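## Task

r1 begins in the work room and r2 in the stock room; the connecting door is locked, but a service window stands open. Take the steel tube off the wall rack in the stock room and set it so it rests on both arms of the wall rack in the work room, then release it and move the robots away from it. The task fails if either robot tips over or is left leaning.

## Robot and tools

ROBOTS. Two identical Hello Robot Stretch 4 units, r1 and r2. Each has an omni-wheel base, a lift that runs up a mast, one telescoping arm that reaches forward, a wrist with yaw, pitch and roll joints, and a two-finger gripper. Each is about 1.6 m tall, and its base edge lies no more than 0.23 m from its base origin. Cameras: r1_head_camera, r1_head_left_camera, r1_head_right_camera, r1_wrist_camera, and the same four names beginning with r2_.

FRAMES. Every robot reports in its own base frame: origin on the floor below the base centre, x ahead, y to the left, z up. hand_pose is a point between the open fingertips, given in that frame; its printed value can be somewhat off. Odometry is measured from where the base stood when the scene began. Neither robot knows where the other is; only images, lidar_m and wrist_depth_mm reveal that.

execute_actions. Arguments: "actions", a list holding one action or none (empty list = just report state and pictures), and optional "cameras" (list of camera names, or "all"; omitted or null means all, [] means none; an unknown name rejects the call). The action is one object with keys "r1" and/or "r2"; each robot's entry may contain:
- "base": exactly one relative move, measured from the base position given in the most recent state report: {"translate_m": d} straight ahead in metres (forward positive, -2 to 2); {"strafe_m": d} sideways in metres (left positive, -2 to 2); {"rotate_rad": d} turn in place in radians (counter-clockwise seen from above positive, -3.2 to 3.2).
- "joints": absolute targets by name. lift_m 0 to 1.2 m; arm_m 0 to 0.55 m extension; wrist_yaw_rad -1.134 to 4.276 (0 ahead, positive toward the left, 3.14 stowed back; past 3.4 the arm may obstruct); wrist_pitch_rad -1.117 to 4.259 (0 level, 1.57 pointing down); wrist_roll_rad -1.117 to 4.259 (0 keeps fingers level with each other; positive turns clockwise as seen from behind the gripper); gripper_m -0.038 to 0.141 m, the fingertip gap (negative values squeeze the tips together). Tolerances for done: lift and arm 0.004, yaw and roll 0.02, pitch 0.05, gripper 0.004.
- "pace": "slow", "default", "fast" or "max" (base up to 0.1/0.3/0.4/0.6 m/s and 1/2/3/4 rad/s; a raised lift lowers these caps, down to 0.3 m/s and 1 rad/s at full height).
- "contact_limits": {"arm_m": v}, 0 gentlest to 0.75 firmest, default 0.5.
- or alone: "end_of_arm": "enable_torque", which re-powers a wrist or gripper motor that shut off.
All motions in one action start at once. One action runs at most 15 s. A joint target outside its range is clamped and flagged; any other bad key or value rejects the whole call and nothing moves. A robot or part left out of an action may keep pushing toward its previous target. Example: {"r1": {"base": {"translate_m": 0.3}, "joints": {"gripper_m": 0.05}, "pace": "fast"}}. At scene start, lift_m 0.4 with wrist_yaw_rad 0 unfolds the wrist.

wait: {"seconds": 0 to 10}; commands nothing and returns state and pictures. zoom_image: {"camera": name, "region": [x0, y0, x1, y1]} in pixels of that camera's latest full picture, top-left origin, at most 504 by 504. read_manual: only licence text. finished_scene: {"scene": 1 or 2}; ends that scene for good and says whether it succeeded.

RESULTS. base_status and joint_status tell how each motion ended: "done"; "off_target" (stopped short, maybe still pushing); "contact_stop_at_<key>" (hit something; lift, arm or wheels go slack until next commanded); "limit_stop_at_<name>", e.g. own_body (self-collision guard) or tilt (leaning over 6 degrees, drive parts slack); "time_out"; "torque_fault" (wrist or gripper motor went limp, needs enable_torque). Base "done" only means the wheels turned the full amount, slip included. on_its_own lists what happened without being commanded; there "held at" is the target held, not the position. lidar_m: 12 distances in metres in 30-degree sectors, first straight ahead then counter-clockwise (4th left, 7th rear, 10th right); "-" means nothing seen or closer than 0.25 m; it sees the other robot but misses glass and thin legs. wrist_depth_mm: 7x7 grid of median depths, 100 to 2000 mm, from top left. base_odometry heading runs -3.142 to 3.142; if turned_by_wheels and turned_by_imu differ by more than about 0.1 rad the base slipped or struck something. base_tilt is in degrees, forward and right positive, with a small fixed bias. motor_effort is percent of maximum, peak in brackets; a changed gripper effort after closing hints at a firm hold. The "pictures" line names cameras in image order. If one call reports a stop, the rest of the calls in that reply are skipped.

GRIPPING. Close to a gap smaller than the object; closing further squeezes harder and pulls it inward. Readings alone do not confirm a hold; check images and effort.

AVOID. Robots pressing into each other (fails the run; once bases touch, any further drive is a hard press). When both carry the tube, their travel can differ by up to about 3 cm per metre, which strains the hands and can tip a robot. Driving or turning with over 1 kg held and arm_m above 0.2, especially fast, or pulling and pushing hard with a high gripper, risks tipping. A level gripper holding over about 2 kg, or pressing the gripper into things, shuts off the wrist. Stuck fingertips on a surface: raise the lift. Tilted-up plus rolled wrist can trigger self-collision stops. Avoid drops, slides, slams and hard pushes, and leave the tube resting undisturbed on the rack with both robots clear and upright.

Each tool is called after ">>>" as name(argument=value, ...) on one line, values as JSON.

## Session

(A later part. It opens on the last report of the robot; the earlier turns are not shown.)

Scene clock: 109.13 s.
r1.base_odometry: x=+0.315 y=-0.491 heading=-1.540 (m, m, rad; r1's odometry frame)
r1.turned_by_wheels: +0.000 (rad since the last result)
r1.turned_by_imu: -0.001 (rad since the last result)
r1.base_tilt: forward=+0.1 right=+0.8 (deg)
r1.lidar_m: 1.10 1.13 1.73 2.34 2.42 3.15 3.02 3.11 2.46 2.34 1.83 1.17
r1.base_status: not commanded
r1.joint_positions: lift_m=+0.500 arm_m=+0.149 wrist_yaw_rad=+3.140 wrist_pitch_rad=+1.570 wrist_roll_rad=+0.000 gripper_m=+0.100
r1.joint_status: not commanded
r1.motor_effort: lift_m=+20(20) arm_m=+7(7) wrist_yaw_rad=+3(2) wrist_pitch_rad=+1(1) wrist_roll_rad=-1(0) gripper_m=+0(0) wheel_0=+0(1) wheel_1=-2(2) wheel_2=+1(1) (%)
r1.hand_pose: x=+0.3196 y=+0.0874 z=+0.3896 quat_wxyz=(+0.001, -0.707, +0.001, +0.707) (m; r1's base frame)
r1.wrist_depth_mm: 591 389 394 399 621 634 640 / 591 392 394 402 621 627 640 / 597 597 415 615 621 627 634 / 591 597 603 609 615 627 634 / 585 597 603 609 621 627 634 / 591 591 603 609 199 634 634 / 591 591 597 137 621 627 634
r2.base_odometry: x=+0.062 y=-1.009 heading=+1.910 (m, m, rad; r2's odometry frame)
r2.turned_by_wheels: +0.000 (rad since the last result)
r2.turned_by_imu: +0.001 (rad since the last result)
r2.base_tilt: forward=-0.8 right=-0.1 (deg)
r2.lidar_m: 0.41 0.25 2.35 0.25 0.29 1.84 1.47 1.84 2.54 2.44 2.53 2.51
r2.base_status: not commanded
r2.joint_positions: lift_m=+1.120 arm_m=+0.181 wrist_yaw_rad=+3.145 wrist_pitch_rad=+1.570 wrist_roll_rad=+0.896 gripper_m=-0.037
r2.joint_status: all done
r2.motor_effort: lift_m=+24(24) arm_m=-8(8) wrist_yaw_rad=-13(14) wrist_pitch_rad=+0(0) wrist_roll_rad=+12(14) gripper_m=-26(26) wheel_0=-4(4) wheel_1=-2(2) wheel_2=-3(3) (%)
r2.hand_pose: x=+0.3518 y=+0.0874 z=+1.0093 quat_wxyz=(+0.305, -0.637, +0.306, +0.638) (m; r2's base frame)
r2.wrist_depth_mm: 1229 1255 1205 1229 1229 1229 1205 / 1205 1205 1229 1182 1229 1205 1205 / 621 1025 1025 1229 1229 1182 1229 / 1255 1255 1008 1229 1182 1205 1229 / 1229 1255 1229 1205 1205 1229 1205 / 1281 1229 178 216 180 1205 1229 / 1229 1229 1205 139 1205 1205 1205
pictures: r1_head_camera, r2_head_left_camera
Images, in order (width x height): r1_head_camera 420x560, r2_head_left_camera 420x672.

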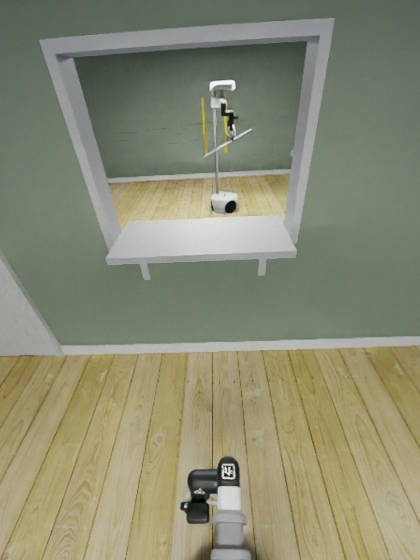

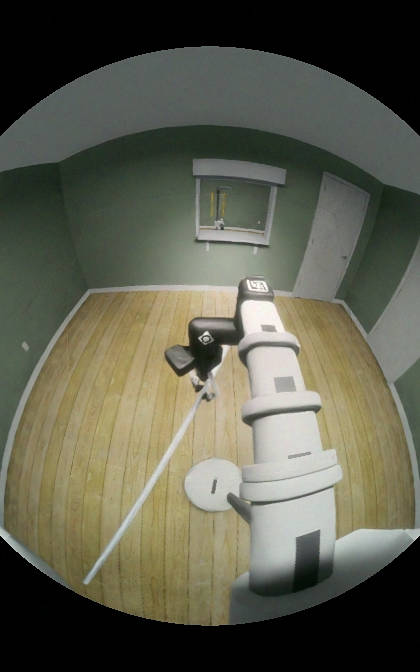

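>>> execute_actions(actions=[], cameras=["r1_head_camera","r2_head_left_camera","r2_wrist_camera"])

Scene clock: 111.07 s.
r1.base_odometry: x=+0.315 y=-0.491 heading=-1.540 (m, m, rad; r1's odometry frame)
r1.turned_by_wheels: +0.000 (rad since the last result)
r1.turned_by_imu: +0.000 (rad since the last result)
r1.base_tilt: forward=+0.0 right=+0.8 (deg)
r1.lidar_m: 1.09 1.17 1.72 2.34 2.42 3.16 3.05 3.14 2.46 2.36 1.84 1.17
r1.base_status: not commanded
r1.joint_positions: lift_m=+0.500 arm_m=+0.149 wrist_yaw_rad=+3.140 wrist_pitch_rad=+1.570 wrist_roll_rad=+0.000 gripper_m=+0.100
r1.joint_status: not commanded
r1.motor_effort: lift_m=+20(20) arm_m=+7(7) wrist_yaw_rad=+1(2) wrist_pitch_rad=+0(1) wrist_roll_rad=-1(0) gripper_m=-2(0) wheel_0=+1(1) wheel_1=-2(2) wheel_2=+1(1) (%)
r1.hand_pose: x=+0.3196 y=+0.0874 z=+0.3896 quat_wxyz=(+0.001, -0.707, +0.001, +0.707) (m; r1's base frame)
r1.wrist_depth_mm: 591 389 394 397 615 634 640 / 591 392 394 399 615 627 634 / 591 591 418 609 621 621 634 / 591 597 609 609 615 627 640 / 585 597 603 609 615 627 634 / 591 597 603 609 199 621 634 / 585 591 597 137 615 627 634
r2.base_odometry: x=+0.062 y=-1.009 heading=+1.910 (m, m, rad; r2's odometry frame)
r2.turned_by_wheels: +0.000 (rad since the last result)
r2.turned_by_imu: +0.001 (rad since the last result)
r2.base_tilt: forward=-0.9 right=-0.1 (deg)
r2.lidar_m: 2.35 2.58 2.35 2.25 2.35 1.83 1.50 1.84 2.55 2.46 2.52 2.52
r2.base_status: not commanded
r2.joint_positions: lift_m=+1.120 arm_m=+0.181 wrist_yaw_rad=+3.140 wrist_pitch_rad=+1.570 wrist_roll_rad=+0.901 gripper_m=-0.037
r2.joint_status: all done
r2.motor_effort: lift_m=+20(24) arm_m=-8(8) wrist_yaw_rad=+1(14) wrist_pitch_rad=+0(0) wrist_roll_rad=-1(14) gripper_m=-17(26) wheel_0=-4(4) wheel_1=-2(2) wheel_2=-3(3) (%)
r2.hand_pose: x=+0.3523 y=+0.0874 z=+1.0096 quat_wxyz=(+0.308, -0.636, +0.308, +0.637) (m; r2's base frame)
r2.wrist_depth_mm: 1229 1281 1229 1205 1255 1229 1182 / 1255 1205 1229 1229 1229 1229 1205 / 647 1025 1025 1205 1229 1205 1229 / 1255 1229 1025 1205 1229 1229 1229 / 1229 1229 1255 1205 1229 1205 1205 / 1229 1229 180 195 180 1229 1182 / 1229 1205 1229 1255 1205 1205 1182
pictures: r1_head_camera, r2_head_left_camera, r2_wrist_camera
camera_calibration (this result's frames):
r2_wrist_camera: T_world_to_cam=[[0.781002, 0.624373, 0.0139333, -0.342865], [0.62402, -0.781071, 0.02295, -0.120043], [0.0252123, -0.00922935, -0.99964, 1.22517], [0, 0, 0, 1]] pos_world=[0.311798, 0.131621, 1.23226]
Images, in order (width x height): r1_head_camera 420x560, r2_head_left_camera 420x672, r2_wrist_camera 616x392.

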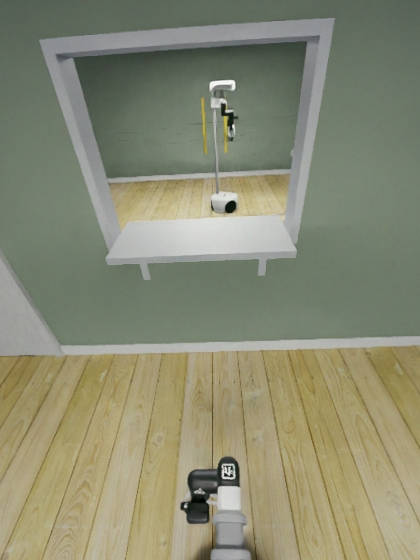

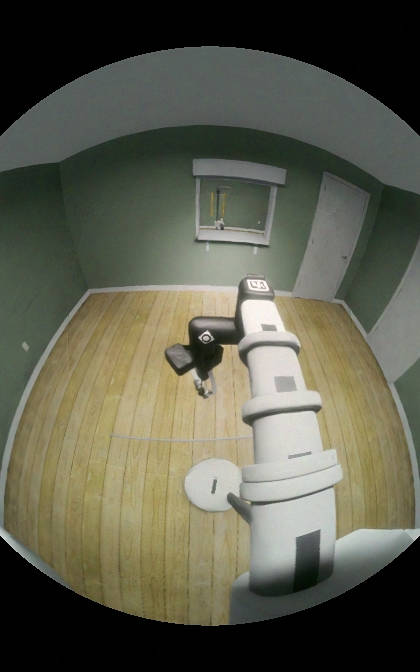

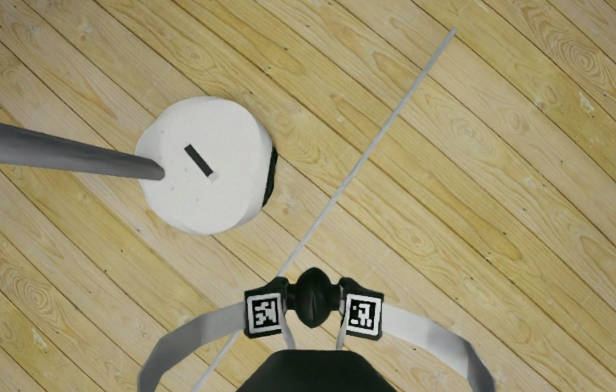

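>>> execute_actions(actions=[{"r2":{"joints":{"wrist_roll_rad":1.52,"lift_m":0.24,"arm_m":0.26,"gripper_m":0.09},"pace":"fast"}}], cameras=["r2_head_camera","r2_head_left_camera","r2_wrist_camera"])

Scene clock: 126.90 s.
r1.base_odometry: x=+0.315 y=-0.491 heading=-1.540 (m, m, rad; r1's odometry frame)
r1.turned_by_wheels: +0.000 (rad since the last result)
r1.turned_by_imu: -0.002 (rad since the last result)
r1.base_tilt: forward=+0.0 right=+0.8 (deg)
r1.lidar_m: 1.11 1.14 1.74 2.34 2.45 3.18 3.02 3.14 2.48 2.35 1.79 1.16
r1.base_status: not commanded
r1.joint_positions: lift_m=+0.500 arm_m=+0.149 wrist_yaw_rad=+3.140 wrist_pitch_rad=+1.570 wrist_roll_rad=+0.000 gripper_m=+0.100
r1.joint_status: not commanded
r1.motor_effort: lift_m=+20(20) arm_m=+7(7) wrist_yaw_rad=+1(2) wrist_pitch_rad=+2(2) wrist_roll_rad=+0(0) gripper_m=-3(2) wheel_0=+1(0) wheel_1=-2(2) wheel_2=+1(1) (%)
r1.hand_pose: x=+0.3196 y=+0.0874 z=+0.3896 quat_wxyz=(+0.001, -0.707, +0.001, +0.707) (m; r1's base frame)
r1.wrist_depth_mm: 585 387 394 397 627 634 634 / 591 389 392 402 621 627 627 / 591 591 415 609 621 621 634 / 585 591 603 615 621 621 634 / 585 603 603 609 621 627 634 / 585 591 603 609 200 621 634 / 585 591 603 137 621 627 634
r2.base_odometry: x=+0.062 y=-1.009 heading=+1.910 (m, m, rad; r2's odometry frame)
r2.turned_by_wheels: +0.000 (rad since the last result)
r2.turned_by_imu: +0.002 (rad since the last result)
r2.base_tilt: forward=-0.9 right=-0.1 (deg)
r2.lidar_m: 2.35 2.59 2.36 2.25 2.35 1.82 1.48 1.85 2.53 2.46 2.54 2.51
r2.base_status: not commanded
r2.joint_positions: lift_m=+0.240 arm_m=+0.259 wrist_yaw_rad=+3.140 wrist_pitch_rad=+1.570 wrist_roll_rad=+1.519 gripper_m=+0.090
r2.joint_status: all done
r2.motor_effort: lift_m=+17(19) arm_m=+8(11) wrist_yaw_rad=+1(1) wrist_pitch_rad=+1(0) wrist_roll_rad=+3(7) gripper_m=-2(16) wheel_0=-3(4) wheel_1=-2(2) wheel_2=-2(3) (%)
r2.hand_pose: x=+0.4294 y=+0.0874 z=+0.1299 quat_wxyz=(+0.487, -0.512, +0.488, +0.512) (m; r2's base frame)
r2.wrist_depth_mm: 355 355 353 351 351 347 349 / 357 355 353 351 351 349 347 / 357 353 353 349 351 349 349 / 355 355 349 351 351 351 347 / 319 353 353 351 351 347 347 / 312 353 201 351 206 349 349 / 314 355 353 137 351 349 347
pictures: r2_head_camera, r2_head_left_camera, r2_wrist_camera
camera_calibration (this result's frames):
r2_wrist_camera: T_world_to_cam=[[0.998365, 0.0554996, 0.0136597, -0.434446], [0.0551718, -0.998205, 0.0233041, 0.11521], [0.0149286, -0.0225124, -0.999635, 0.349386], [0, 0, 0, 1]] pos_world=[0.422164, 0.146981, 0.352508]
Images, in order (width x height): r2_head_camera 420x560, r2_head_left_camera 420x672, r2_wrist_camera 616x392.

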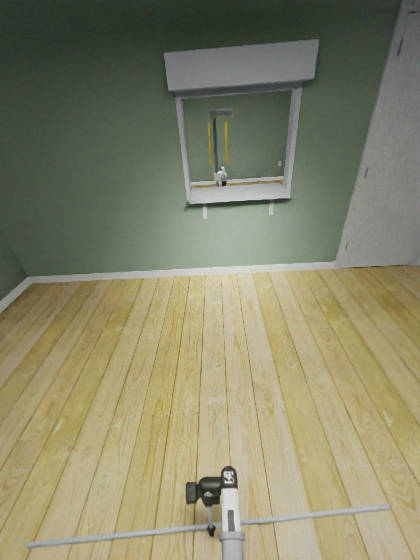

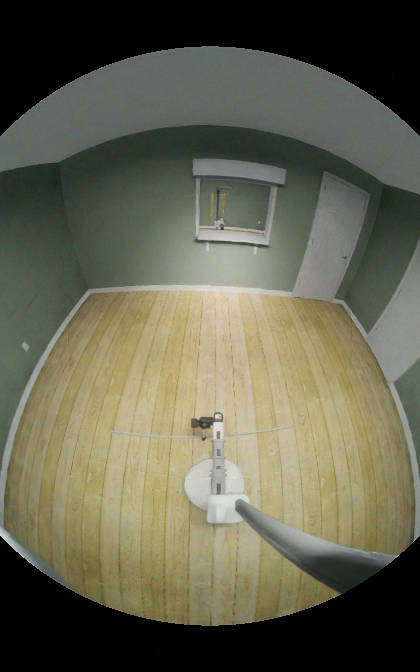

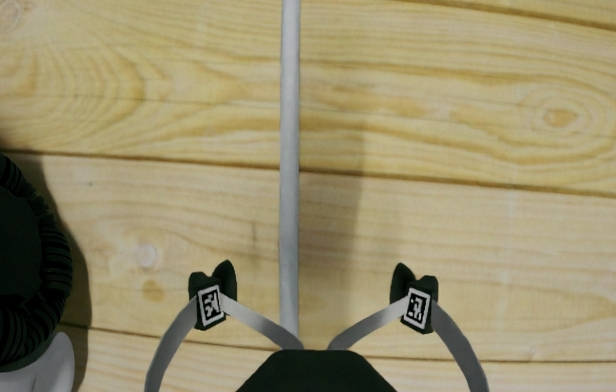

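>>> zoom_image(camera="r2_head_left_camera", region=[100, 400, 310, 460])

Region (100, 400, 310, 460) of r2_head_left_camera's 420x672 image, scaled by 2.400, with more detail than that image has; it fills the top 144 rows of this view, and the rest is white.

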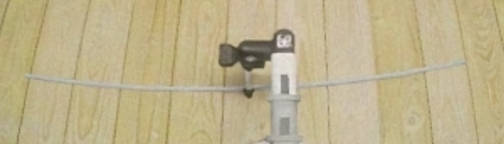

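>>> execute_actions(actions=[{"r2":{"joints":{"lift_m":0.13,"arm_m":0.237,"gripper_m":0.05},"pace":"slow"}}], cameras=["r2_wrist_camera"])

>>> execute_actions(actions=[{"r2":{"joints":{"gripper_m":-0.038}}}], cameras=[])

>>> execute_actions(actions=[{"r2":{"joints":{"lift_m":0.18},"pace":"slow"}}], cameras=["r2_wrist_camera","r2_head_camera","r2_head_left_camera"])

Scene clock: 136.23 s.
r1.base_odometry: x=+0.315 y=-0.491 heading=-1.540 (m, m, rad; r1's odometry frame)
r1.turned_by_wheels: +0.000 (rad since the last result)
r1.turned_by_imu: -0.001 (rad since the last result)
r1.base_tilt: forward=+0.1 right=+0.8 (deg)
r1.lidar_m: 1.08 1.18 1.72 2.34 2.41 3.14 3.03 3.14 2.49 2.36 1.83 1.15
r1.base_status: not commanded
r1.joint_positions: lift_m=+0.500 arm_m=+0.149 wrist_yaw_rad=+3.140 wrist_pitch_rad=+1.570 wrist_roll_rad=+0.000 gripper_m=+0.100
r1.joint_status: not commanded
r1.motor_effort: lift_m=+20(20) arm_m=+7(7) wrist_yaw_rad=+2(2) wrist_pitch_rad=+0(1) wrist_roll_rad=+0(1) gripper_m=-3(2) wheel_0=+0(1) wheel_1=-2(2) wheel_2=+1(1) (%)
r1.hand_pose: x=+0.3196 y=+0.0874 z=+0.3896 quat_wxyz=(+0.001, -0.707, +0.001, +0.707) (m; r1's base frame)
r1.wrist_depth_mm: 585 389 392 397 621 627 640 / 591 392 394 402 621 627 634 / 585 597 413 615 621 634 634 / 591 597 603 615 621 627 634 / 591 591 603 615 621 627 634 / 591 591 603 609 199 627 634 / 585 597 603 137 621 621 634
r2.base_odometry: x=+0.062 y=-1.009 heading=+1.910 (m, m, rad; r2's odometry frame)
r2.turned_by_wheels: +0.000 (rad since the last result)
r2.turned_by_imu: +0.001 (rad since the last result)
r2.base_tilt: forward=-0.9 right=-0.2 (deg)
r2.lidar_m: 2.35 2.60 2.33 2.24 2.36 1.82 1.48 1.84 2.54 2.47 2.53 2.47
r2.base_status: not commanded
r2.joint_positions: lift_m=+0.130 arm_m=+0.238 wrist_yaw_rad=+3.140 wrist_pitch_rad=+1.570 wrist_roll_rad=+1.519 gripper_m=+0.050
r2.joint_status: all done
r2.motor_effort: lift_m=+14(17) arm_m=-8(9) wrist_yaw_rad=+0(1) wrist_pitch_rad=+0(1) wrist_roll_rad=+2(2) gripper_m=-3(7) wheel_0=-3(4) wheel_1=-2(2) wheel_2=-3(3) (%)
r2.hand_pose: x=+0.4094 y=+0.0874 z=+0.0201 quat_wxyz=(+0.487, -0.512, +0.488, +0.512) (m; r2's base frame)
r2.wrist_depth_mm: 246 247 244 245 243 242 - / 246 246 244 244 242 241 241 / 247 245 244 243 243 242 241 / 246 246 245 243 243 241 241 / 247 246 244 243 243 241 241 / 245 246 195 243 193 242 240 / 246 245 245 138 243 240 -
pictures: r2_wrist_camera
camera_calibration (this result's frames):
r2_wrist_camera: T_world_to_cam=[[0.998363, 0.0554928, 0.01386, -0.412917], [0.0551604, -0.998205, 0.0233156, 0.118879], [0.015129, -0.0225129, -0.999632, 0.239903], [0, 0, 0, 1]] pos_world=[0.402054, 0.146981, 0.242766]
Images, in order (width x height): r2_wrist_camera 616x392.

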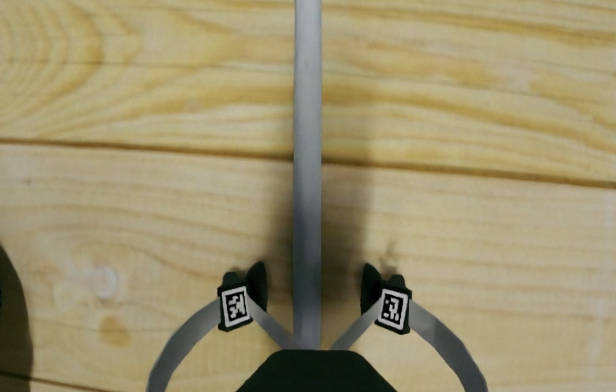

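Scene clock: 137.80 s.
r1.base_odometry: x=+0.315 y=-0.491 heading=-1.540 (m, m, rad; r1's odometry frame)
r1.turned_by_wheels: +0.000 (rad since the last result)
r1.turned_by_imu: +0.000 (rad since the last result)
r1.base_tilt: forward=+0.2 right=+0.7 (deg)
r1.lidar_m: 1.11 1.13 1.71 2.34 2.41 3.18 3.06 3.15 2.47 2.33 1.84 1.17
r1.base_status: not commanded
r1.joint_positions: lift_m=+0.500 arm_m=+0.149 wrist_yaw_rad=+3.140 wrist_pitch_rad=+1.570 wrist_roll_rad=+0.000 gripper_m=+0.100
r1.joint_status: not commanded
r1.motor_effort: lift_m=+20(20) arm_m=+7(7) wrist_yaw_rad=+1(2) wrist_pitch_rad=+0(1) wrist_roll_rad=-1(1) gripper_m=-2(1) wheel_0=+1(0) wheel_1=-2(2) wheel_2=+1(1) (%)
r1.hand_pose: x=+0.3196 y=+0.0874 z=+0.3896 quat_wxyz=(+0.001, -0.707, +0.001, +0.707) (m; r1's base frame)
r1.wrist_depth_mm: 585 389 394 399 621 634 634 / 591 389 392 402 621 634 634 / 591 597 418 615 615 627 634 / 585 597 603 609 615 627 627 / 591 597 609 615 615 621 627 / 591 591 597 609 199 627 634 / 585 597 603 137 621 627 634
r2.base_odometry: x=+0.062 y=-1.009 heading=+1.910 (m, m, rad; r2's odometry frame)
r2.turned_by_wheels: +0.000 (rad since the last result)
r2.turned_by_imu: +0.000 (rad since the last result)
r2.base_tilt: forward=-0.9 right=-0.2 (deg)
r2.lidar_m: 2.36 2.62 2.34 2.24 2.35 1.82 1.50 1.84 2.54 2.45 2.53 2.52
r2.base_status: not commanded
r2.joint_positions: lift_m=+0.130 arm_m=+0.238 wrist_yaw_rad=+3.140 wrist_pitch_rad=+1.570 wrist_roll_rad=+1.520 gripper_m=-0.037
r2.joint_status: all done
r2.motor_effort: lift_m=+19(19) arm_m=-8(8) wrist_yaw_rad=+0(2) wrist_pitch_rad=+1(5) wrist_roll_rad=+1(2) gripper_m=-23(25) wheel_0=-3(3) wheel_1=-2(2) wheel_2=-3(3) (%)
r2.hand_pose: x=+0.4092 y=+0.0874 z=+0.0197 quat_wxyz=(+0.487, -0.512, +0.488, +0.513) (m; r2's base frame)
r2.wrist_depth_mm: 245 242 242 240 239 237 - / 243 245 242 240 239 238 238 / 245 243 240 240 240 237 238 / 245 243 242 241 241 238 237 / 243 243 242 240 239 238 237 / 245 243 180 205 180 238 238 / 245 243 242 174 240 237 -
pictures: none
No camera images: the call's "cameras" was empty. Leave "cameras" out to get every camera's image.

Scene clock: 139.07 s.
r1.base_odometry: x=+0.315 y=-0.491 heading=-1.540 (m, m, rad; r1's odometry frame)
r1.turned_by_wheels: +0.000 (rad since the last result)
r1.turned_by_imu: +0.000 (rad since the last result)
r1.base_tilt: forward=+0.1 right=+0.8 (deg)
r1.lidar_m: 1.09 1.14 1.73 2.34 2.45 3.18 3.03 3.12 2.47 2.33 1.79 1.16
r1.base_status: not commanded
r1.joint_positions: lift_m=+0.500 arm_m=+0.149 wrist_yaw_rad=+3.140 wrist_pitch_rad=+1.570 wrist_roll_rad=+0.000 gripper_m=+0.100
r1.joint_status: not commanded
r1.motor_effort: lift_m=+20(20) arm_m=+7(7) wrist_yaw_rad=+2(2) wrist_pitch_rad=-1(1) wrist_roll_rad=+0(1) gripper_m=-1(2) wheel_0=+0(1) wheel_1=-2(2) wheel_2=+1(1) (%)
r1.hand_pose: x=+0.3196 y=+0.0874 z=+0.3896 quat_wxyz=(+0.001, -0.707, +0.001, +0.707) (m; r1's base frame)
r1.wrist_depth_mm: 591 389 394 402 621 634 627 / 597 392 392 402 615 627 634 / 591 591 418 609 615 627 634 / 591 597 603 609 621 627 634 / 591 603 609 609 615 627 634 / 585 597 609 609 199 627 640 / 585 591 597 137 621 627 634
r2.base_odometry: x=+0.062 y=-1.009 heading=+1.910 (m, m, rad; r2's odometry frame)
r2.turned_by_wheels: +0.000 (rad since the last result)
r2.turned_by_imu: +0.000 (rad since the last result)
r2.base_tilt: forward=-0.9 right=+0.1 (deg)
r2.lidar_m: 2.36 2.59 2.33 2.25 2.33 1.83 1.48 1.86 2.54 2.47 2.51 2.51
r2.base_status: not commanded
r2.joint_positions: lift_m=+0.180 arm_m=+0.238 wrist_yaw_rad=+3.140 wrist_pitch_rad=+1.570 wrist_roll_rad=+1.520 gripper_m=-0.037
r2.joint_status: all done
r2.motor_effort: lift_m=+24(26) arm_m=-8(8) wrist_yaw_rad=+0(0) wrist_pitch_rad=+1(1) wrist_roll_rad=+2(3) gripper_m=-23(25) wheel_0=-4(3) wheel_1=-2(2) wheel_2=-3(3) (%)
r2.hand_pose: x=+0.4092 y=+0.0874 z=+0.0693 quat_wxyz=(+0.487, -0.512, +0.488, +0.513) (m; r2's base frame)
r2.wrist_depth_mm: 293 293 293 290 290 287 286 / 293 293 291 290 290 286 285 / 294 293 291 289 289 286 285 / 294 291 290 290 289 286 287 / 294 293 290 289 289 286 287 / 293 293 179 206 180 287 286 / 294 293 293 174 289 289 285
pictures: r2_head_camera, r2_head_left_camera, r2_wrist_camera
camera_calibration (this result's frames):
r2_wrist_camera: T_world_to_cam=[[0.998351, 0.0557754, 0.0135738, -0.413407], [0.0554495, -0.99819, 0.0232993, 0.117626], [0.0148487, -0.0225082, -0.999636, 0.289133], [0, 0, 0, 1]] pos_world=[0.40191, 0.146979, 0.291899]
Images, in order (width x height): r2_head_camera 420x560, r2_head_left_camera 420x672, r2_wrist_camera 616x392.

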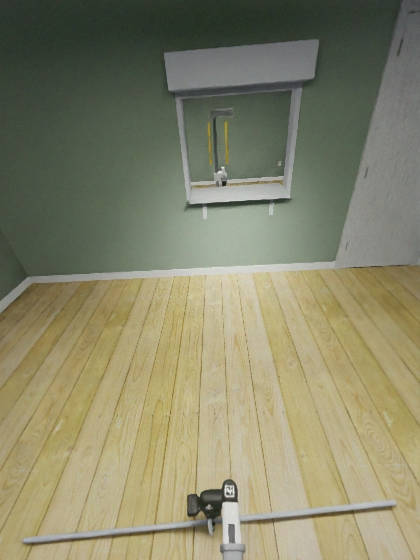

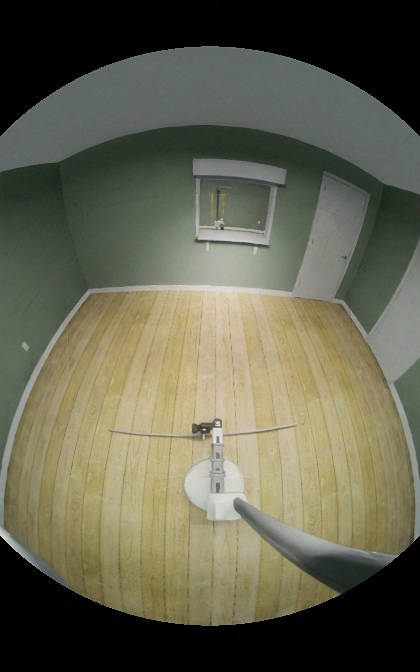

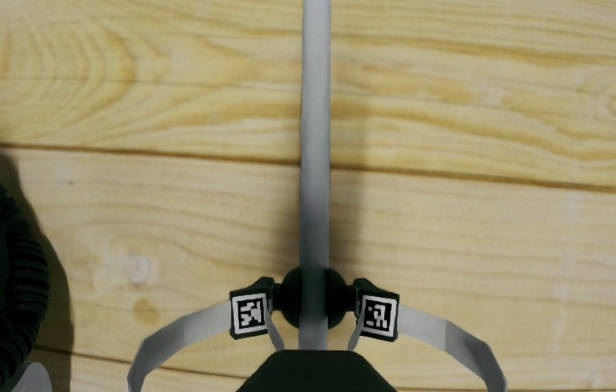

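>>> execute_actions(actions=[{"r2":{"joints":{"wrist_roll_rad":1.42},"pace":"slow"}}], cameras=["r2_wrist_camera"])

>>> execute_actions(actions=[{"r2":{"joints":{"wrist_roll_rad":1.32},"pace":"slow"}}], cameras=["r2_wrist_camera"])

>>> execute_actions(actions=[{"r2":{"joints":{"wrist_roll_rad":1.22},"pace":"slow"}}], cameras=["r2_wrist_camera"])

Scene clock: 144.20 s.
r1.base_odometry: x=+0.315 y=-0.491 heading=-1.540 (m, m, rad; r1's odometry frame)
r1.turned_by_wheels: +0.000 (rad since the last result)
r1.turned_by_imu: -0.001 (rad since the last result)
r1.base_tilt: forward=+0.1 right=+0.7 (deg)
r1.lidar_m: 1.10 1.15 1.71 2.31 2.42 3.17 3.04 3.15 2.46 2.34 1.84 1.15
r1.base_status: not commanded
r1.joint_positions: lift_m=+0.500 arm_m=+0.149 wrist_yaw_rad=+3.140 wrist_pitch_rad=+1.570 wrist_roll_rad=+0.000 gripper_m=+0.100
r1.joint_status: not commanded
r1.motor_effort: lift_m=+20(20) arm_m=+7(7) wrist_yaw_rad=+2(1) wrist_pitch_rad=+1(1) wrist_roll_rad=+0(0) gripper_m=-4(1) wheel_0=+1(1) wheel_1=-2(2) wheel_2=+1(1) (%)
r1.hand_pose: x=+0.3196 y=+0.0874 z=+0.3896 quat_wxyz=(+0.001, -0.707, +0.001, +0.707) (m; r1's base frame)
r1.wrist_depth_mm: 585 389 394 399 621 627 634 / 585 389 394 399 615 627 634 / 591 597 415 615 621 627 634 / 585 597 609 615 615 634 634 / 585 597 609 615 621 627 634 / 591 597 603 609 199 627 634 / 585 591 597 137 621 627 634
r2.base_odometry: x=+0.062 y=-1.009 heading=+1.910 (m, m, rad; r2's odometry frame)
r2.turned_by_wheels: +0.000 (rad since the last result)
r2.turned_by_imu: +0.001 (rad since the last result)
r2.base_tilt: forward=-0.9 right=+0.0 (deg)
r2.lidar_m: 2.35 2.59 2.36 2.26 2.36 1.84 1.48 1.86 2.51 2.46 0.85 0.75
r2.base_status: not commanded
r2.joint_positions: lift_m=+0.180 arm_m=+0.238 wrist_yaw_rad=+3.141 wrist_pitch_rad=+1.570 wrist_roll_rad=+1.419 gripper_m=-0.037
r2.joint_status: all done
r2.motor_effort: lift_m=+24(24) arm_m=-8(8) wrist_yaw_rad=-3(4) wrist_pitch_rad=+2(0) wrist_roll_rad=+3(4) gripper_m=-24(24) wheel_0=-3(3) wheel_1=-2(2) wheel_2=-2(3) (%)
r2.hand_pose: x=+0.4091 y=+0.0874 z=+0.0693 quat_wxyz=(+0.461, -0.536, +0.461, +0.537) (m; r2's base frame)
r2.wrist_depth_mm: 293 294 291 290 289 286 286 / 296 294 293 289 289 286 285 / 296 294 291 289 289 286 287 / 296 294 291 290 289 286 285 / 293 293 293 290 290 287 286 / 296 293 179 206 180 287 286 / 294 293 291 174 287 286 286
pictures: r2_wrist_camera
camera_calibration (this result's frames):
r2_wrist_camera: T_world_to_cam=[[0.9876, 0.156402, 0.0135828, -0.417724], [0.156063, -0.987474, 0.0232138, 0.0755397], [0.0170433, -0.0208062, -0.999638, 0.288088], [0, 0, 0, 1]] pos_world=[0.395846, 0.14592, 0.291904]
Images, in order (width x height): r2_wrist_camera 616x392.

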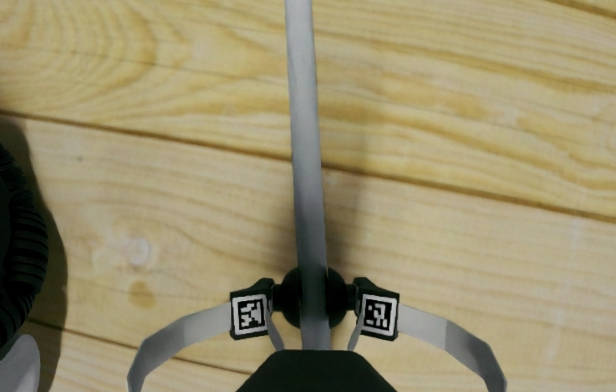

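Scene clock: 144.80 s.
r1.base_odometry: x=+0.315 y=-0.491 heading=-1.540 (m, m, rad; r1's odometry frame)
r1.turned_by_wheels: +0.000 (rad since the last result)
r1.turned_by_imu: +0.000 (rad since the last result)
r1.base_tilt: forward=+0.1 right=+0.7 (deg)
r1.lidar_m: 1.09 1.16 1.73 2.33 2.46 3.15 3.04 3.14 2.46 2.35 1.82 1.17
r1.base_status: not commanded
r1.joint_positions: lift_m=+0.500 arm_m=+0.149 wrist_yaw_rad=+3.140 wrist_pitch_rad=+1.570 wrist_roll_rad=+0.000 gripper_m=+0.100
r1.joint_status: not commanded
r1.motor_effort: lift_m=+20(21) arm_m=+7(7) wrist_yaw_rad=+1(2) wrist_pitch_rad=+0(0) wrist_roll_rad=+0(0) gripper_m=-2(0) wheel_0=+1(1) wheel_1=-2(2) wheel_2=+1(1) (%)
r1.hand_pose: x=+0.3196 y=+0.0874 z=+0.3896 quat_wxyz=(+0.001, -0.707, +0.001, +0.707) (m; r1's base frame)
r1.wrist_depth_mm: 591 389 394 397 621 627 640 / 591 389 394 399 621 627 640 / 591 597 415 615 621 634 627 / 585 597 603 609 621 627 634 / 591 597 597 615 621 627 634 / 585 591 597 609 199 627 634 / 591 591 603 137 615 627 627
r2.base_odometry: x=+0.062 y=-1.009 heading=+1.910 (m, m, rad; r2's odometry frame)
r2.turned_by_wheels: +0.000 (rad since the last result)
r2.turned_by_imu: +0.000 (rad since the last result)
r2.base_tilt: forward=-1.0 right=-0.2 (deg)
r2.lidar_m: 2.34 2.62 2.35 2.25 2.33 1.83 1.45 1.85 2.54 2.45 0.86 0.67
r2.base_status: not commanded
r2.joint_positions: lift_m=+0.180 arm_m=+0.238 wrist_yaw_rad=+3.140 wrist_pitch_rad=+1.570 wrist_roll_rad=+1.320 gripper_m=-0.037
r2.joint_status: all done
r2.motor_effort: lift_m=+24(25) arm_m=-8(8) wrist_yaw_rad=+0(3) wrist_pitch_rad=+0(0) wrist_roll_rad=+1(3) gripper_m=-24(25) wheel_0=-4(4) wheel_1=-2(2) wheel_2=-3(3) (%)
r2.hand_pose: x=+0.4092 y=+0.0874 z=+0.0693 quat_wxyz=(+0.434, -0.558, +0.434, +0.558) (m; r2's base frame)
r2.wrist_depth_mm: 296 294 293 291 287 287 287 / 294 294 291 289 289 286 286 / 294 294 291 289 290 286 286 / 294 293 291 289 289 287 286 / 296 293 291 290 287 287 286 / 293 293 179 206 179 287 285 / 294 294 291 174 289 286 285
pictures: r2_wrist_camera
camera_calibration (this result's frames):
r2_wrist_camera: T_world_to_cam=[[0.967596, 0.252135, 0.0136121, -0.418012], [0.251786, -0.967506, 0.0231339, 0.0346142], [0.0190026, -0.0189569, -0.99964, 0.287139], [0, 0, 0, 1]] pos_world=[0.390296, 0.144328, 0.291925]
Images, in order (width x height): r2_wrist_camera 616x392.

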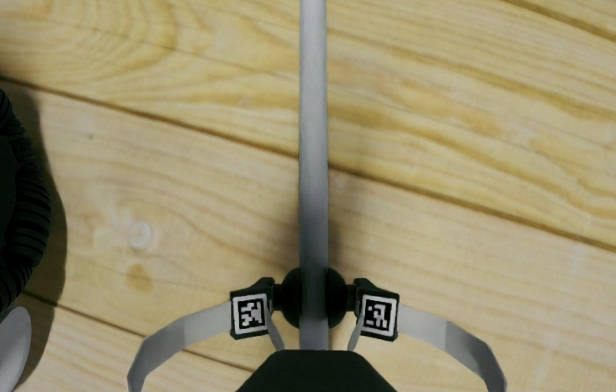

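Scene clock: 145.43 s.
r1.base_odometry: x=+0.315 y=-0.491 heading=-1.540 (m, m, rad; r1's odometry frame)
r1.turned_by_wheels: +0.000 (rad since the last result)
r1.turned_by_imu: +0.000 (rad since the last result)
r1.base_tilt: forward=+0.1 right=+0.8 (deg)
r1.lidar_m: 1.08 1.16 1.72 2.33 2.41 3.17 3.03 3.14 2.45 2.34 1.83 1.17
r1.base_status: not commanded
r1.joint_positions: lift_m=+0.500 arm_m=+0.149 wrist_yaw_rad=+3.140 wrist_pitch_rad=+1.570 wrist_roll_rad=+0.000 gripper_m=+0.100
r1.joint_status: not commanded
r1.motor_effort: lift_m=+20(20) arm_m=+7(7) wrist_yaw_rad=+2(3) wrist_pitch_rad=+1(1) wrist_roll_rad=-1(0) gripper_m=-1(1) wheel_0=+1(1) wheel_1=-2(2) wheel_2=+1(1) (%)
r1.hand_pose: x=+0.3196 y=+0.0874 z=+0.3896 quat_wxyz=(+0.001, -0.707, +0.001, +0.707) (m; r1's base frame)
r1.wrist_depth_mm: 585 389 394 399 621 627 634 / 591 389 394 399 615 627 634 / 591 597 415 615 621 627 634 / 591 603 603 615 615 634 627 / 585 597 603 609 621 634 634 / 591 597 597 615 198 621 627 / 591 597 603 137 615 627 634
r2.base_odometry: x=+0.062 y=-1.009 heading=+1.910 (m, m, rad; r2's odometry frame)
r2.turned_by_wheels: +0.000 (rad since the last result)
r2.turned_by_imu: +0.000 (rad since the last result)
r2.base_tilt: forward=-0.7 right=+0.0 (deg)
r2.lidar_m: 2.35 2.61 2.35 2.25 2.37 1.80 1.49 1.83 2.53 2.47 2.52 0.62
r2.base_status: not commanded
r2.joint_positions: lift_m=+0.180 arm_m=+0.238 wrist_yaw_rad=+3.141 wrist_pitch_rad=+1.570 wrist_roll_rad=+1.220 gripper_m=-0.037
r2.joint_status: all done
r2.motor_effort: lift_m=+24(24) arm_m=-8(8) wrist_yaw_rad=-2(3) wrist_pitch_rad=+1(0) wrist_roll_rad=+2(5) gripper_m=-25(24) wheel_0=-4(3) wheel_1=-2(2) wheel_2=-3(2) (%)
r2.hand_pose: x=+0.4091 y=+0.0874 z=+0.0693 quat_wxyz=(+0.405, -0.579, +0.405, +0.580) (m; r2's base frame)
r2.wrist_depth_mm: 296 291 293 289 290 289 287 / 296 294 291 291 287 287 286 / 296 291 291 290 287 287 287 / 294 294 291 290 289 287 286 / 296 293 293 290 287 287 285 / 294 293 179 206 178 286 285 / 294 294 290 173 289 285 286
pictures: r2_wrist_camera
camera_calibration (this result's frames):
r2_wrist_camera: T_world_to_cam=[[0.937066, 0.348886, 0.0136748, -0.413925], [0.34853, -0.937014, 0.0230666, -0.00761243], [0.020861, -0.0168488, -0.99964, 0.286195], [0, 0, 0, 1]] pos_world=[0.384558, 0.142102, 0.291928]
Images, in order (width x height): r2_wrist_camera 616x392.

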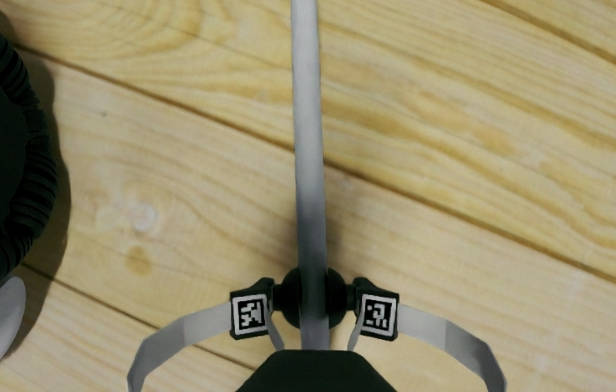

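>>> execute_actions(actions=[{"r2":{"joints":{"lift_m":0.24},"pace":"slow"}}], cameras=["r2_head_camera","r2_head_left_camera","r2_wrist_camera"])

Scene clock: 149.07 s.
r1.base_odometry: x=+0.315 y=-0.491 heading=-1.540 (m, m, rad; r1's odometry frame)
r1.turned_by_wheels: +0.000 (rad since the last result)
r1.turned_by_imu: -0.001 (rad since the last result)
r1.base_tilt: forward=+0.1 right=+0.8 (deg)
r1.lidar_m: 1.10 1.16 1.74 2.34 2.47 3.14 3.04 3.13 2.47 2.35 1.81 1.17
r1.base_status: not commanded
r1.joint_positions: lift_m=+0.500 arm_m=+0.149 wrist_yaw_rad=+3.140 wrist_pitch_rad=+1.570 wrist_roll_rad=+0.000 gripper_m=+0.100
r1.joint_status: not commanded
r1.motor_effort: lift_m=+21(20) arm_m=+7(7) wrist_yaw_rad=+1(1) wrist_pitch_rad=+0(1) wrist_roll_rad=+0(0) gripper_m=+0(2) wheel_0=+1(0) wheel_1=-2(2) wheel_2=+1(1) (%)
r1.hand_pose: x=+0.3196 y=+0.0874 z=+0.3896 quat_wxyz=(+0.001, -0.707, +0.001, +0.707) (m; r1's base frame)
r1.wrist_depth_mm: 585 389 392 399 621 627 634 / 591 392 394 399 621 627 634 / 591 597 415 615 621 627 634 / 591 597 603 609 621 627 634 / 591 591 603 609 615 627 634 / 591 591 603 609 199 621 634 / 591 597 603 137 615 627 634
r2.base_odometry: x=+0.062 y=-1.009 heading=+1.910 (m, m, rad; r2's odometry frame)
r2.turned_by_wheels: +0.000 (rad since the last result)
r2.turned_by_imu: +0.001 (rad since the last result)
r2.base_tilt: forward=-0.8 right=-0.1 (deg)
r2.lidar_m: 0.47 0.41 0.46 2.24 2.32 1.84 1.49 1.84 2.56 2.47 2.53 0.52
r2.base_status: not commanded
r2.joint_positions: lift_m=+0.240 arm_m=+0.238 wrist_yaw_rad=+3.140 wrist_pitch_rad=+1.570 wrist_roll_rad=+1.220 gripper_m=-0.037
r2.joint_status: all done
r2.motor_effort: lift_m=+25(27) arm_m=-8(8) wrist_yaw_rad=+0(0) wrist_pitch_rad=+1(1) wrist_roll_rad=+1(0) gripper_m=-25(24) wheel_0=-4(4) wheel_1=-2(2) wheel_2=-3(3) (%)
r2.hand_pose: x=+0.4092 y=+0.0874 z=+0.1293 quat_wxyz=(+0.405, -0.579, +0.406, +0.579) (m; r2's base frame)
r2.wrist_depth_mm: 357 351 349 349 349 347 343 / 303 353 351 351 345 347 345 / 281 353 351 349 349 347 343 / 274 353 353 349 347 347 345 / 282 353 351 349 347 347 345 / 320 353 179 205 180 345 345 / 353 353 349 174 345 345 343
pictures: r2_head_camera, r2_head_left_camera, r2_wrist_camera
camera_calibration (this result's frames):
r2_wrist_camera: T_world_to_cam=[[0.937505, 0.347704, 0.0136747, -0.414886], [0.347349, -0.937452, 0.023067, -0.00849805], [0.0208399, -0.0168755, -0.99964, 0.346163], [0, 0, 0, 1]] pos_world=[0.384695, 0.142133, 0.351908]
Images, in order (width x height): r2_head_camera 420x560, r2_head_left_camera 420x672, r2_wrist_camera 616x392.

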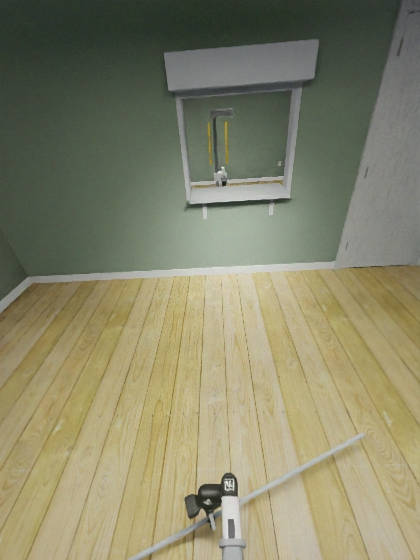

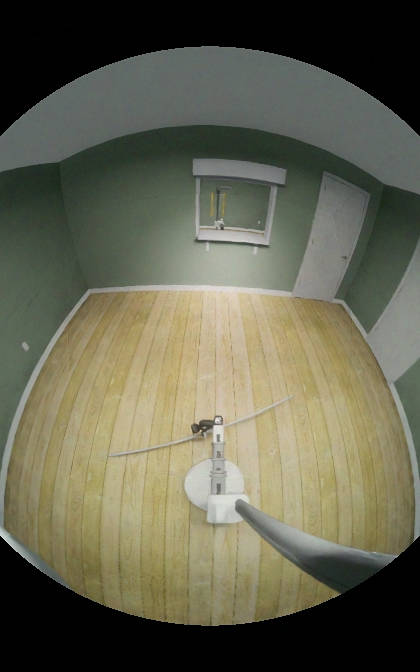

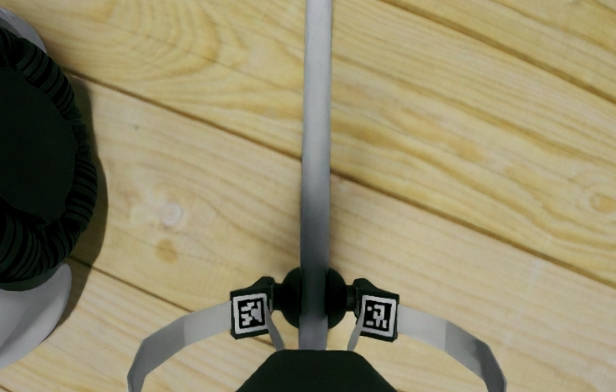

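>>> execute_actions(actions=[{"r2":{"joints":{"lift_m":1.13,"arm_m":0.19,"wrist_roll_rad":1.12},"pace":"slow"}}], cameras=["r1_head_camera","r2_head_left_camera"])

Scene clock: 159.33 s.
r1.base_odometry: x=+0.315 y=-0.491 heading=-1.540 (m, m, rad; r1's odometry frame)
r1.turned_by_wheels: +0.000 (rad since the last result)
r1.turned_by_imu: -0.002 (rad since the last result)
r1.base_tilt: forward=+0.1 right=+0.8 (deg)
r1.lidar_m: 1.09 1.15 1.72 2.34 2.42 3.16 3.03 3.14 2.46 2.33 1.82 1.16
r1.base_status: not commanded
r1.joint_positions: lift_m=+0.500 arm_m=+0.149 wrist_yaw_rad=+3.140 wrist_pitch_rad=+1.570 wrist_roll_rad=+0.000 gripper_m=+0.100
r1.joint_status: not commanded
r1.motor_effort: lift_m=+20(20) arm_m=+7(7) wrist_yaw_rad=+1(2) wrist_pitch_rad=+1(2) wrist_roll_rad=+0(0) gripper_m=+1(2) wheel_0=+0(1) wheel_1=-2(2) wheel_2=+1(1) (%)
r1.hand_pose: x=+0.3196 y=+0.0874 z=+0.3896 quat_wxyz=(+0.001, -0.707, +0.001, +0.707) (m; r1's base frame)
r1.wrist_depth_mm: 585 389 392 399 615 634 640 / 591 392 394 399 621 627 634 / 591 591 415 609 615 634 634 / 591 603 603 609 621 621 634 / 585 597 609 615 621 627 634 / 585 591 603 609 199 627 634 / 585 591 603 137 615 621 634
r2.base_odometry: x=+0.062 y=-1.009 heading=+1.910 (m, m, rad; r2's odometry frame)
r2.turned_by_wheels: +0.000 (rad since the last result)
r2.turned_by_imu: +0.003 (rad since the last result)
r2.base_tilt: forward=-1.0 right=+0.0 (deg)
r2.lidar_m: 0.37 0.33 0.36 0.51 2.34 1.85 1.75 1.82 2.53 2.46 2.54 0.45
r2.base_status: not commanded
r2.joint_positions: lift_m=+1.130 arm_m=+0.191 wrist_yaw_rad=+3.140 wrist_pitch_rad=+1.570 wrist_roll_rad=+1.120 gripper_m=-0.037
r2.joint_status: all done
r2.motor_effort: lift_m=+25(24) arm_m=-8(7) wrist_yaw_rad=+1(3) wrist_pitch_rad=+1(0) wrist_roll_rad=+0(6) gripper_m=-24(24) wheel_0=-4(4) wheel_1=-2(2) wheel_2=-3(3) (%)
r2.hand_pose: x=+0.3623 y=+0.0874 z=+1.0193 quat_wxyz=(+0.376, -0.599, +0.376, +0.599) (m; r2's base frame)
r2.wrist_depth_mm: 1255 1229 1255 1255 1229 1229 1281 / 1255 1255 1255 1255 1229 1229 1229 / 1281 1229 1042 1229 1255 1229 1229 / 676 1025 1025 1255 1205 1205 1205 / 1255 1229 1205 1255 1229 1205 1229 / 1255 1229 179 204 178 1255 1229 / 1229 1229 1255 164 1255 1205 1229
pictures: r1_head_camera, r2_head_left_camera
Images, in order (width x height): r1_head_camera 420x560, r2_head_left_camera 420x672.

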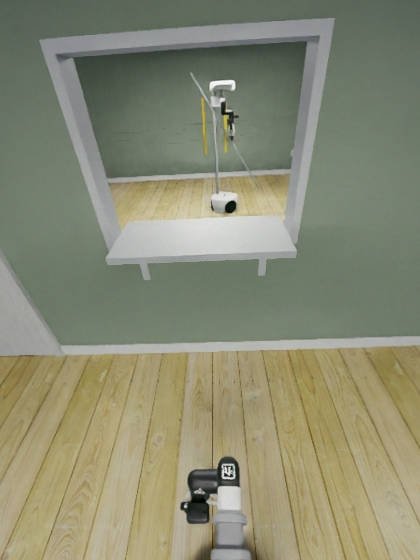

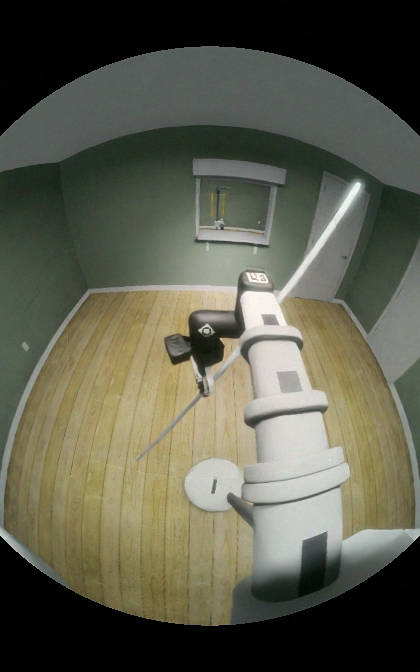

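>>> execute_actions(actions=[{"r2":{"joints":{"lift_m":0.5,"arm_m":0.3},"pace":"slow"}}], cameras=["r2_wrist_camera","r2_head_left_camera"])

>>> execute_actions(actions=[{"r2":{"joints":{"lift_m":0.14},"pace":"slow"}}], cameras=["r2_wrist_camera","r2_head_left_camera"])

Scene clock: 167.10 s.
r1.base_odometry: x=+0.315 y=-0.491 heading=-1.540 (m, m, rad; r1's odometry frame)
r1.turned_by_wheels: +0.000 (rad since the last result)
r1.turned_by_imu: -0.002 (rad since the last result)
r1.base_tilt: forward=+0.1 right=+0.7 (deg)
r1.lidar_m: 1.10 1.13 1.73 2.34 2.46 3.18 3.04 3.11 2.46 2.34 1.82 1.15
r1.base_status: not commanded
r1.joint_positions: lift_m=+0.500 arm_m=+0.149 wrist_yaw_rad=+3.140 wrist_pitch_rad=+1.570 wrist_roll_rad=+0.000 gripper_m=+0.100
r1.joint_status: not commanded
r1.motor_effort: lift_m=+21(20) arm_m=+7(7) wrist_yaw_rad=+2(2) wrist_pitch_rad=+0(0) wrist_roll_rad=+0(0) gripper_m=-3(1) wheel_0=+1(1) wheel_1=-2(2) wheel_2=+1(1) (%)
r1.hand_pose: x=+0.3196 y=+0.0874 z=+0.3896 quat_wxyz=(+0.001, -0.707, +0.001, +0.707) (m; r1's base frame)
r1.wrist_depth_mm: 585 389 392 399 627 627 634 / 591 389 394 399 621 627 634 / 591 597 415 609 615 627 634 / 591 591 603 615 621 621 634 / 591 591 603 615 615 621 634 / 585 597 603 609 199 627 627 / 585 597 603 137 621 627 634
r2.base_odometry: x=+0.062 y=-1.009 heading=+1.910 (m, m, rad; r2's odometry frame)
r2.turned_by_wheels: +0.000 (rad since the last result)
r2.turned_by_imu: +0.002 (rad since the last result)
r2.base_tilt: forward=-0.8 right=-0.1 (deg)
r2.lidar_m: 0.54 0.43 0.46 2.24 2.34 1.81 1.48 1.85 2.55 2.46 2.52 0.66
r2.base_status: not commanded
r2.joint_positions: lift_m=+0.500 arm_m=+0.299 wrist_yaw_rad=+3.140 wrist_pitch_rad=+1.570 wrist_roll_rad=+1.120 gripper_m=-0.037
r2.joint_status: all done
r2.motor_effort: lift_m=+19(24) arm_m=+8(8) wrist_yaw_rad=+0(1) wrist_pitch_rad=+1(0) wrist_roll_rad=+0(0) gripper_m=-24(25) wheel_0=-3(4) wheel_1=-2(2) wheel_2=-3(3) (%)
r2.hand_pose: x=+0.4694 y=+0.0874 z=+0.3897 quat_wxyz=(+0.376, -0.599, +0.376, +0.599) (m; r2's base frame)
r2.wrist_depth_mm: 402 621 615 609 615 597 609 / 404 517 615 609 609 609 603 / 404 484 615 609 603 597 603 / 399 512 615 603 609 609 609 / 410 615 609 603 597 609 597 / 615 609 180 208 178 603 597 / 615 615 609 172 615 591 597
pictures: r2_head_left_camera, r2_wrist_camera
camera_calibration (this result's frames):
r2_wrist_camera: T_world_to_cam=[[0.898119, 0.439541, 0.0136135, -0.464364], [0.439185, -0.898103, 0.0229473, -0.0818984], [0.0223126, -0.0146306, -0.999644, 0.604373], [0, 0, 0, 1]] pos_world=[0.439538, 0.139396, 0.612359]
Images, in order (width x height): r2_head_left_camera 420x672, r2_wrist_camera 616x392.

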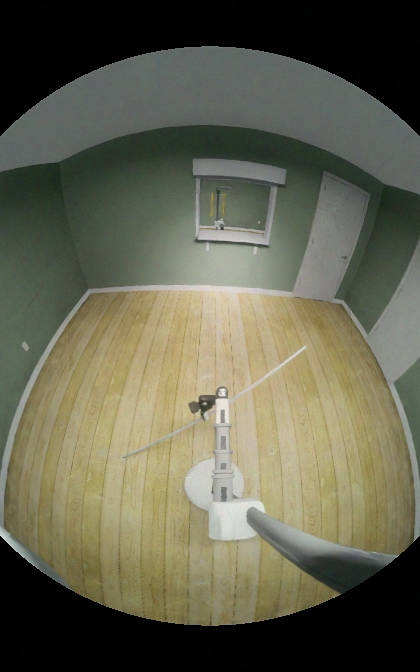

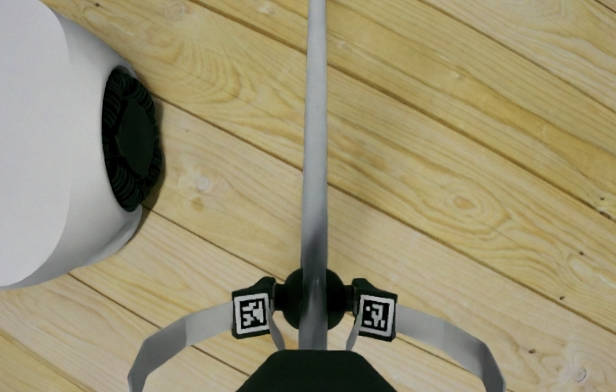

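Scene clock: 170.53 s.
r1.base_odometry: x=+0.315 y=-0.491 heading=-1.540 (m, m, rad; r1's odometry frame)
r1.turned_by_wheels: +0.000 (rad since the last result)
r1.turned_by_imu: -0.001 (rad since the last result)
r1.base_tilt: forward=+0.1 right=+0.8 (deg)
r1.lidar_m: 1.09 1.16 1.76 2.33 2.45 3.17 3.05 3.11 2.47 2.33 1.83 1.15
r1.base_status: not commanded
r1.joint_positions: lift_m=+0.500 arm_m=+0.149 wrist_yaw_rad=+3.140 wrist_pitch_rad=+1.570 wrist_roll_rad=+0.000 gripper_m=+0.100
r1.joint_status: not commanded
r1.motor_effort: lift_m=+20(20) arm_m=+7(7) wrist_yaw_rad=+2(3) wrist_pitch_rad=+1(0) wrist_roll_rad=-1(1) gripper_m=-2(0) wheel_0=+1(1) wheel_1=-2(2) wheel_2=+1(1) (%)
r1.hand_pose: x=+0.3196 y=+0.0874 z=+0.3896 quat_wxyz=(+0.001, -0.707, +0.001, +0.707) (m; r1's base frame)
r1.wrist_depth_mm: 591 389 394 399 621 627 634 / 591 389 392 402 621 627 640 / 585 597 415 609 621 627 640 / 591 597 603 615 621 627 634 / 591 591 603 609 615 627 634 / 591 591 597 609 199 627 634 / 585 591 603 137 615 627 634
r2.base_odometry: x=+0.062 y=-1.009 heading=+1.910 (m, m, rad; r2's odometry frame)
r2.turned_by_wheels: +0.000 (rad since the last result)
r2.turned_by_imu: +0.001 (rad since the last result)
r2.base_tilt: forward=-0.8 right=-0.2 (deg)
r2.lidar_m: 2.34 2.60 2.35 2.25 2.35 1.83 1.47 1.82 2.54 2.46 2.53 2.53
r2.base_status: not commanded
r2.joint_positions: lift_m=+0.140 arm_m=+0.299 wrist_yaw_rad=+3.140 wrist_pitch_rad=+1.570 wrist_roll_rad=+1.120 gripper_m=-0.037
r2.joint_status: all done
r2.motor_effort: lift_m=+16(19) arm_m=+8(8) wrist_yaw_rad=+0(0) wrist_pitch_rad=+0(1) wrist_roll_rad=+1(1) gripper_m=-18(25) wheel_0=-3(3) wheel_1=-2(2) wheel_2=-2(3) (%)
r2.hand_pose: x=+0.4694 y=+0.0874 z=+0.0300 quat_wxyz=(+0.376, -0.599, +0.376, +0.599) (m; r2's base frame)
r2.wrist_depth_mm: 255 255 254 253 251 251 - / 257 254 253 252 252 250 250 / 255 254 253 252 252 250 250 / 257 254 253 251 250 249 248 / 255 254 253 252 250 250 250 / 253 252 181 195 180 250 250 / 255 253 254 235 250 248 -
pictures: r2_head_left_camera, r2_wrist_camera
camera_calibration (this result's frames):
r2_wrist_camera: T_world_to_cam=[[0.898129, 0.43952, 0.0136567, -0.459515], [0.439163, -0.898114, 0.0229686, -0.0736539], [0.0223604, -0.0146312, -0.999643, 0.244716], [0, 0, 0, 1]] pos_world=[0.439578, 0.139397, 0.252596]
Images, in order (width x height): r2_head_left_camera 420x672, r2_wrist_camera 616x392.

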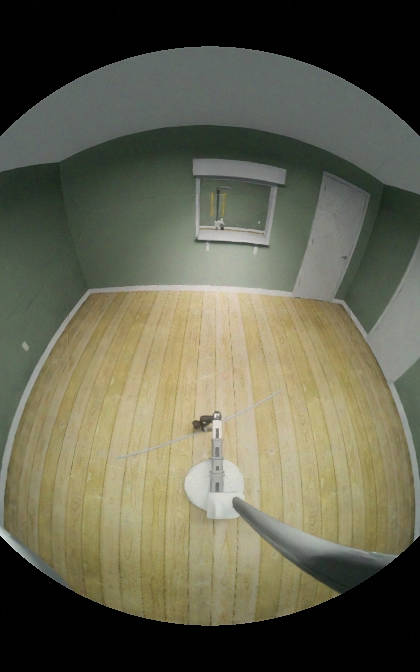

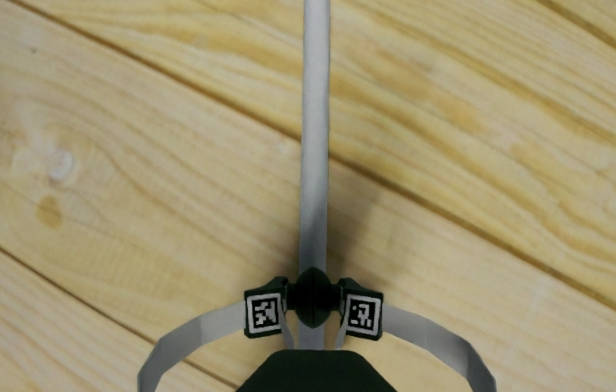

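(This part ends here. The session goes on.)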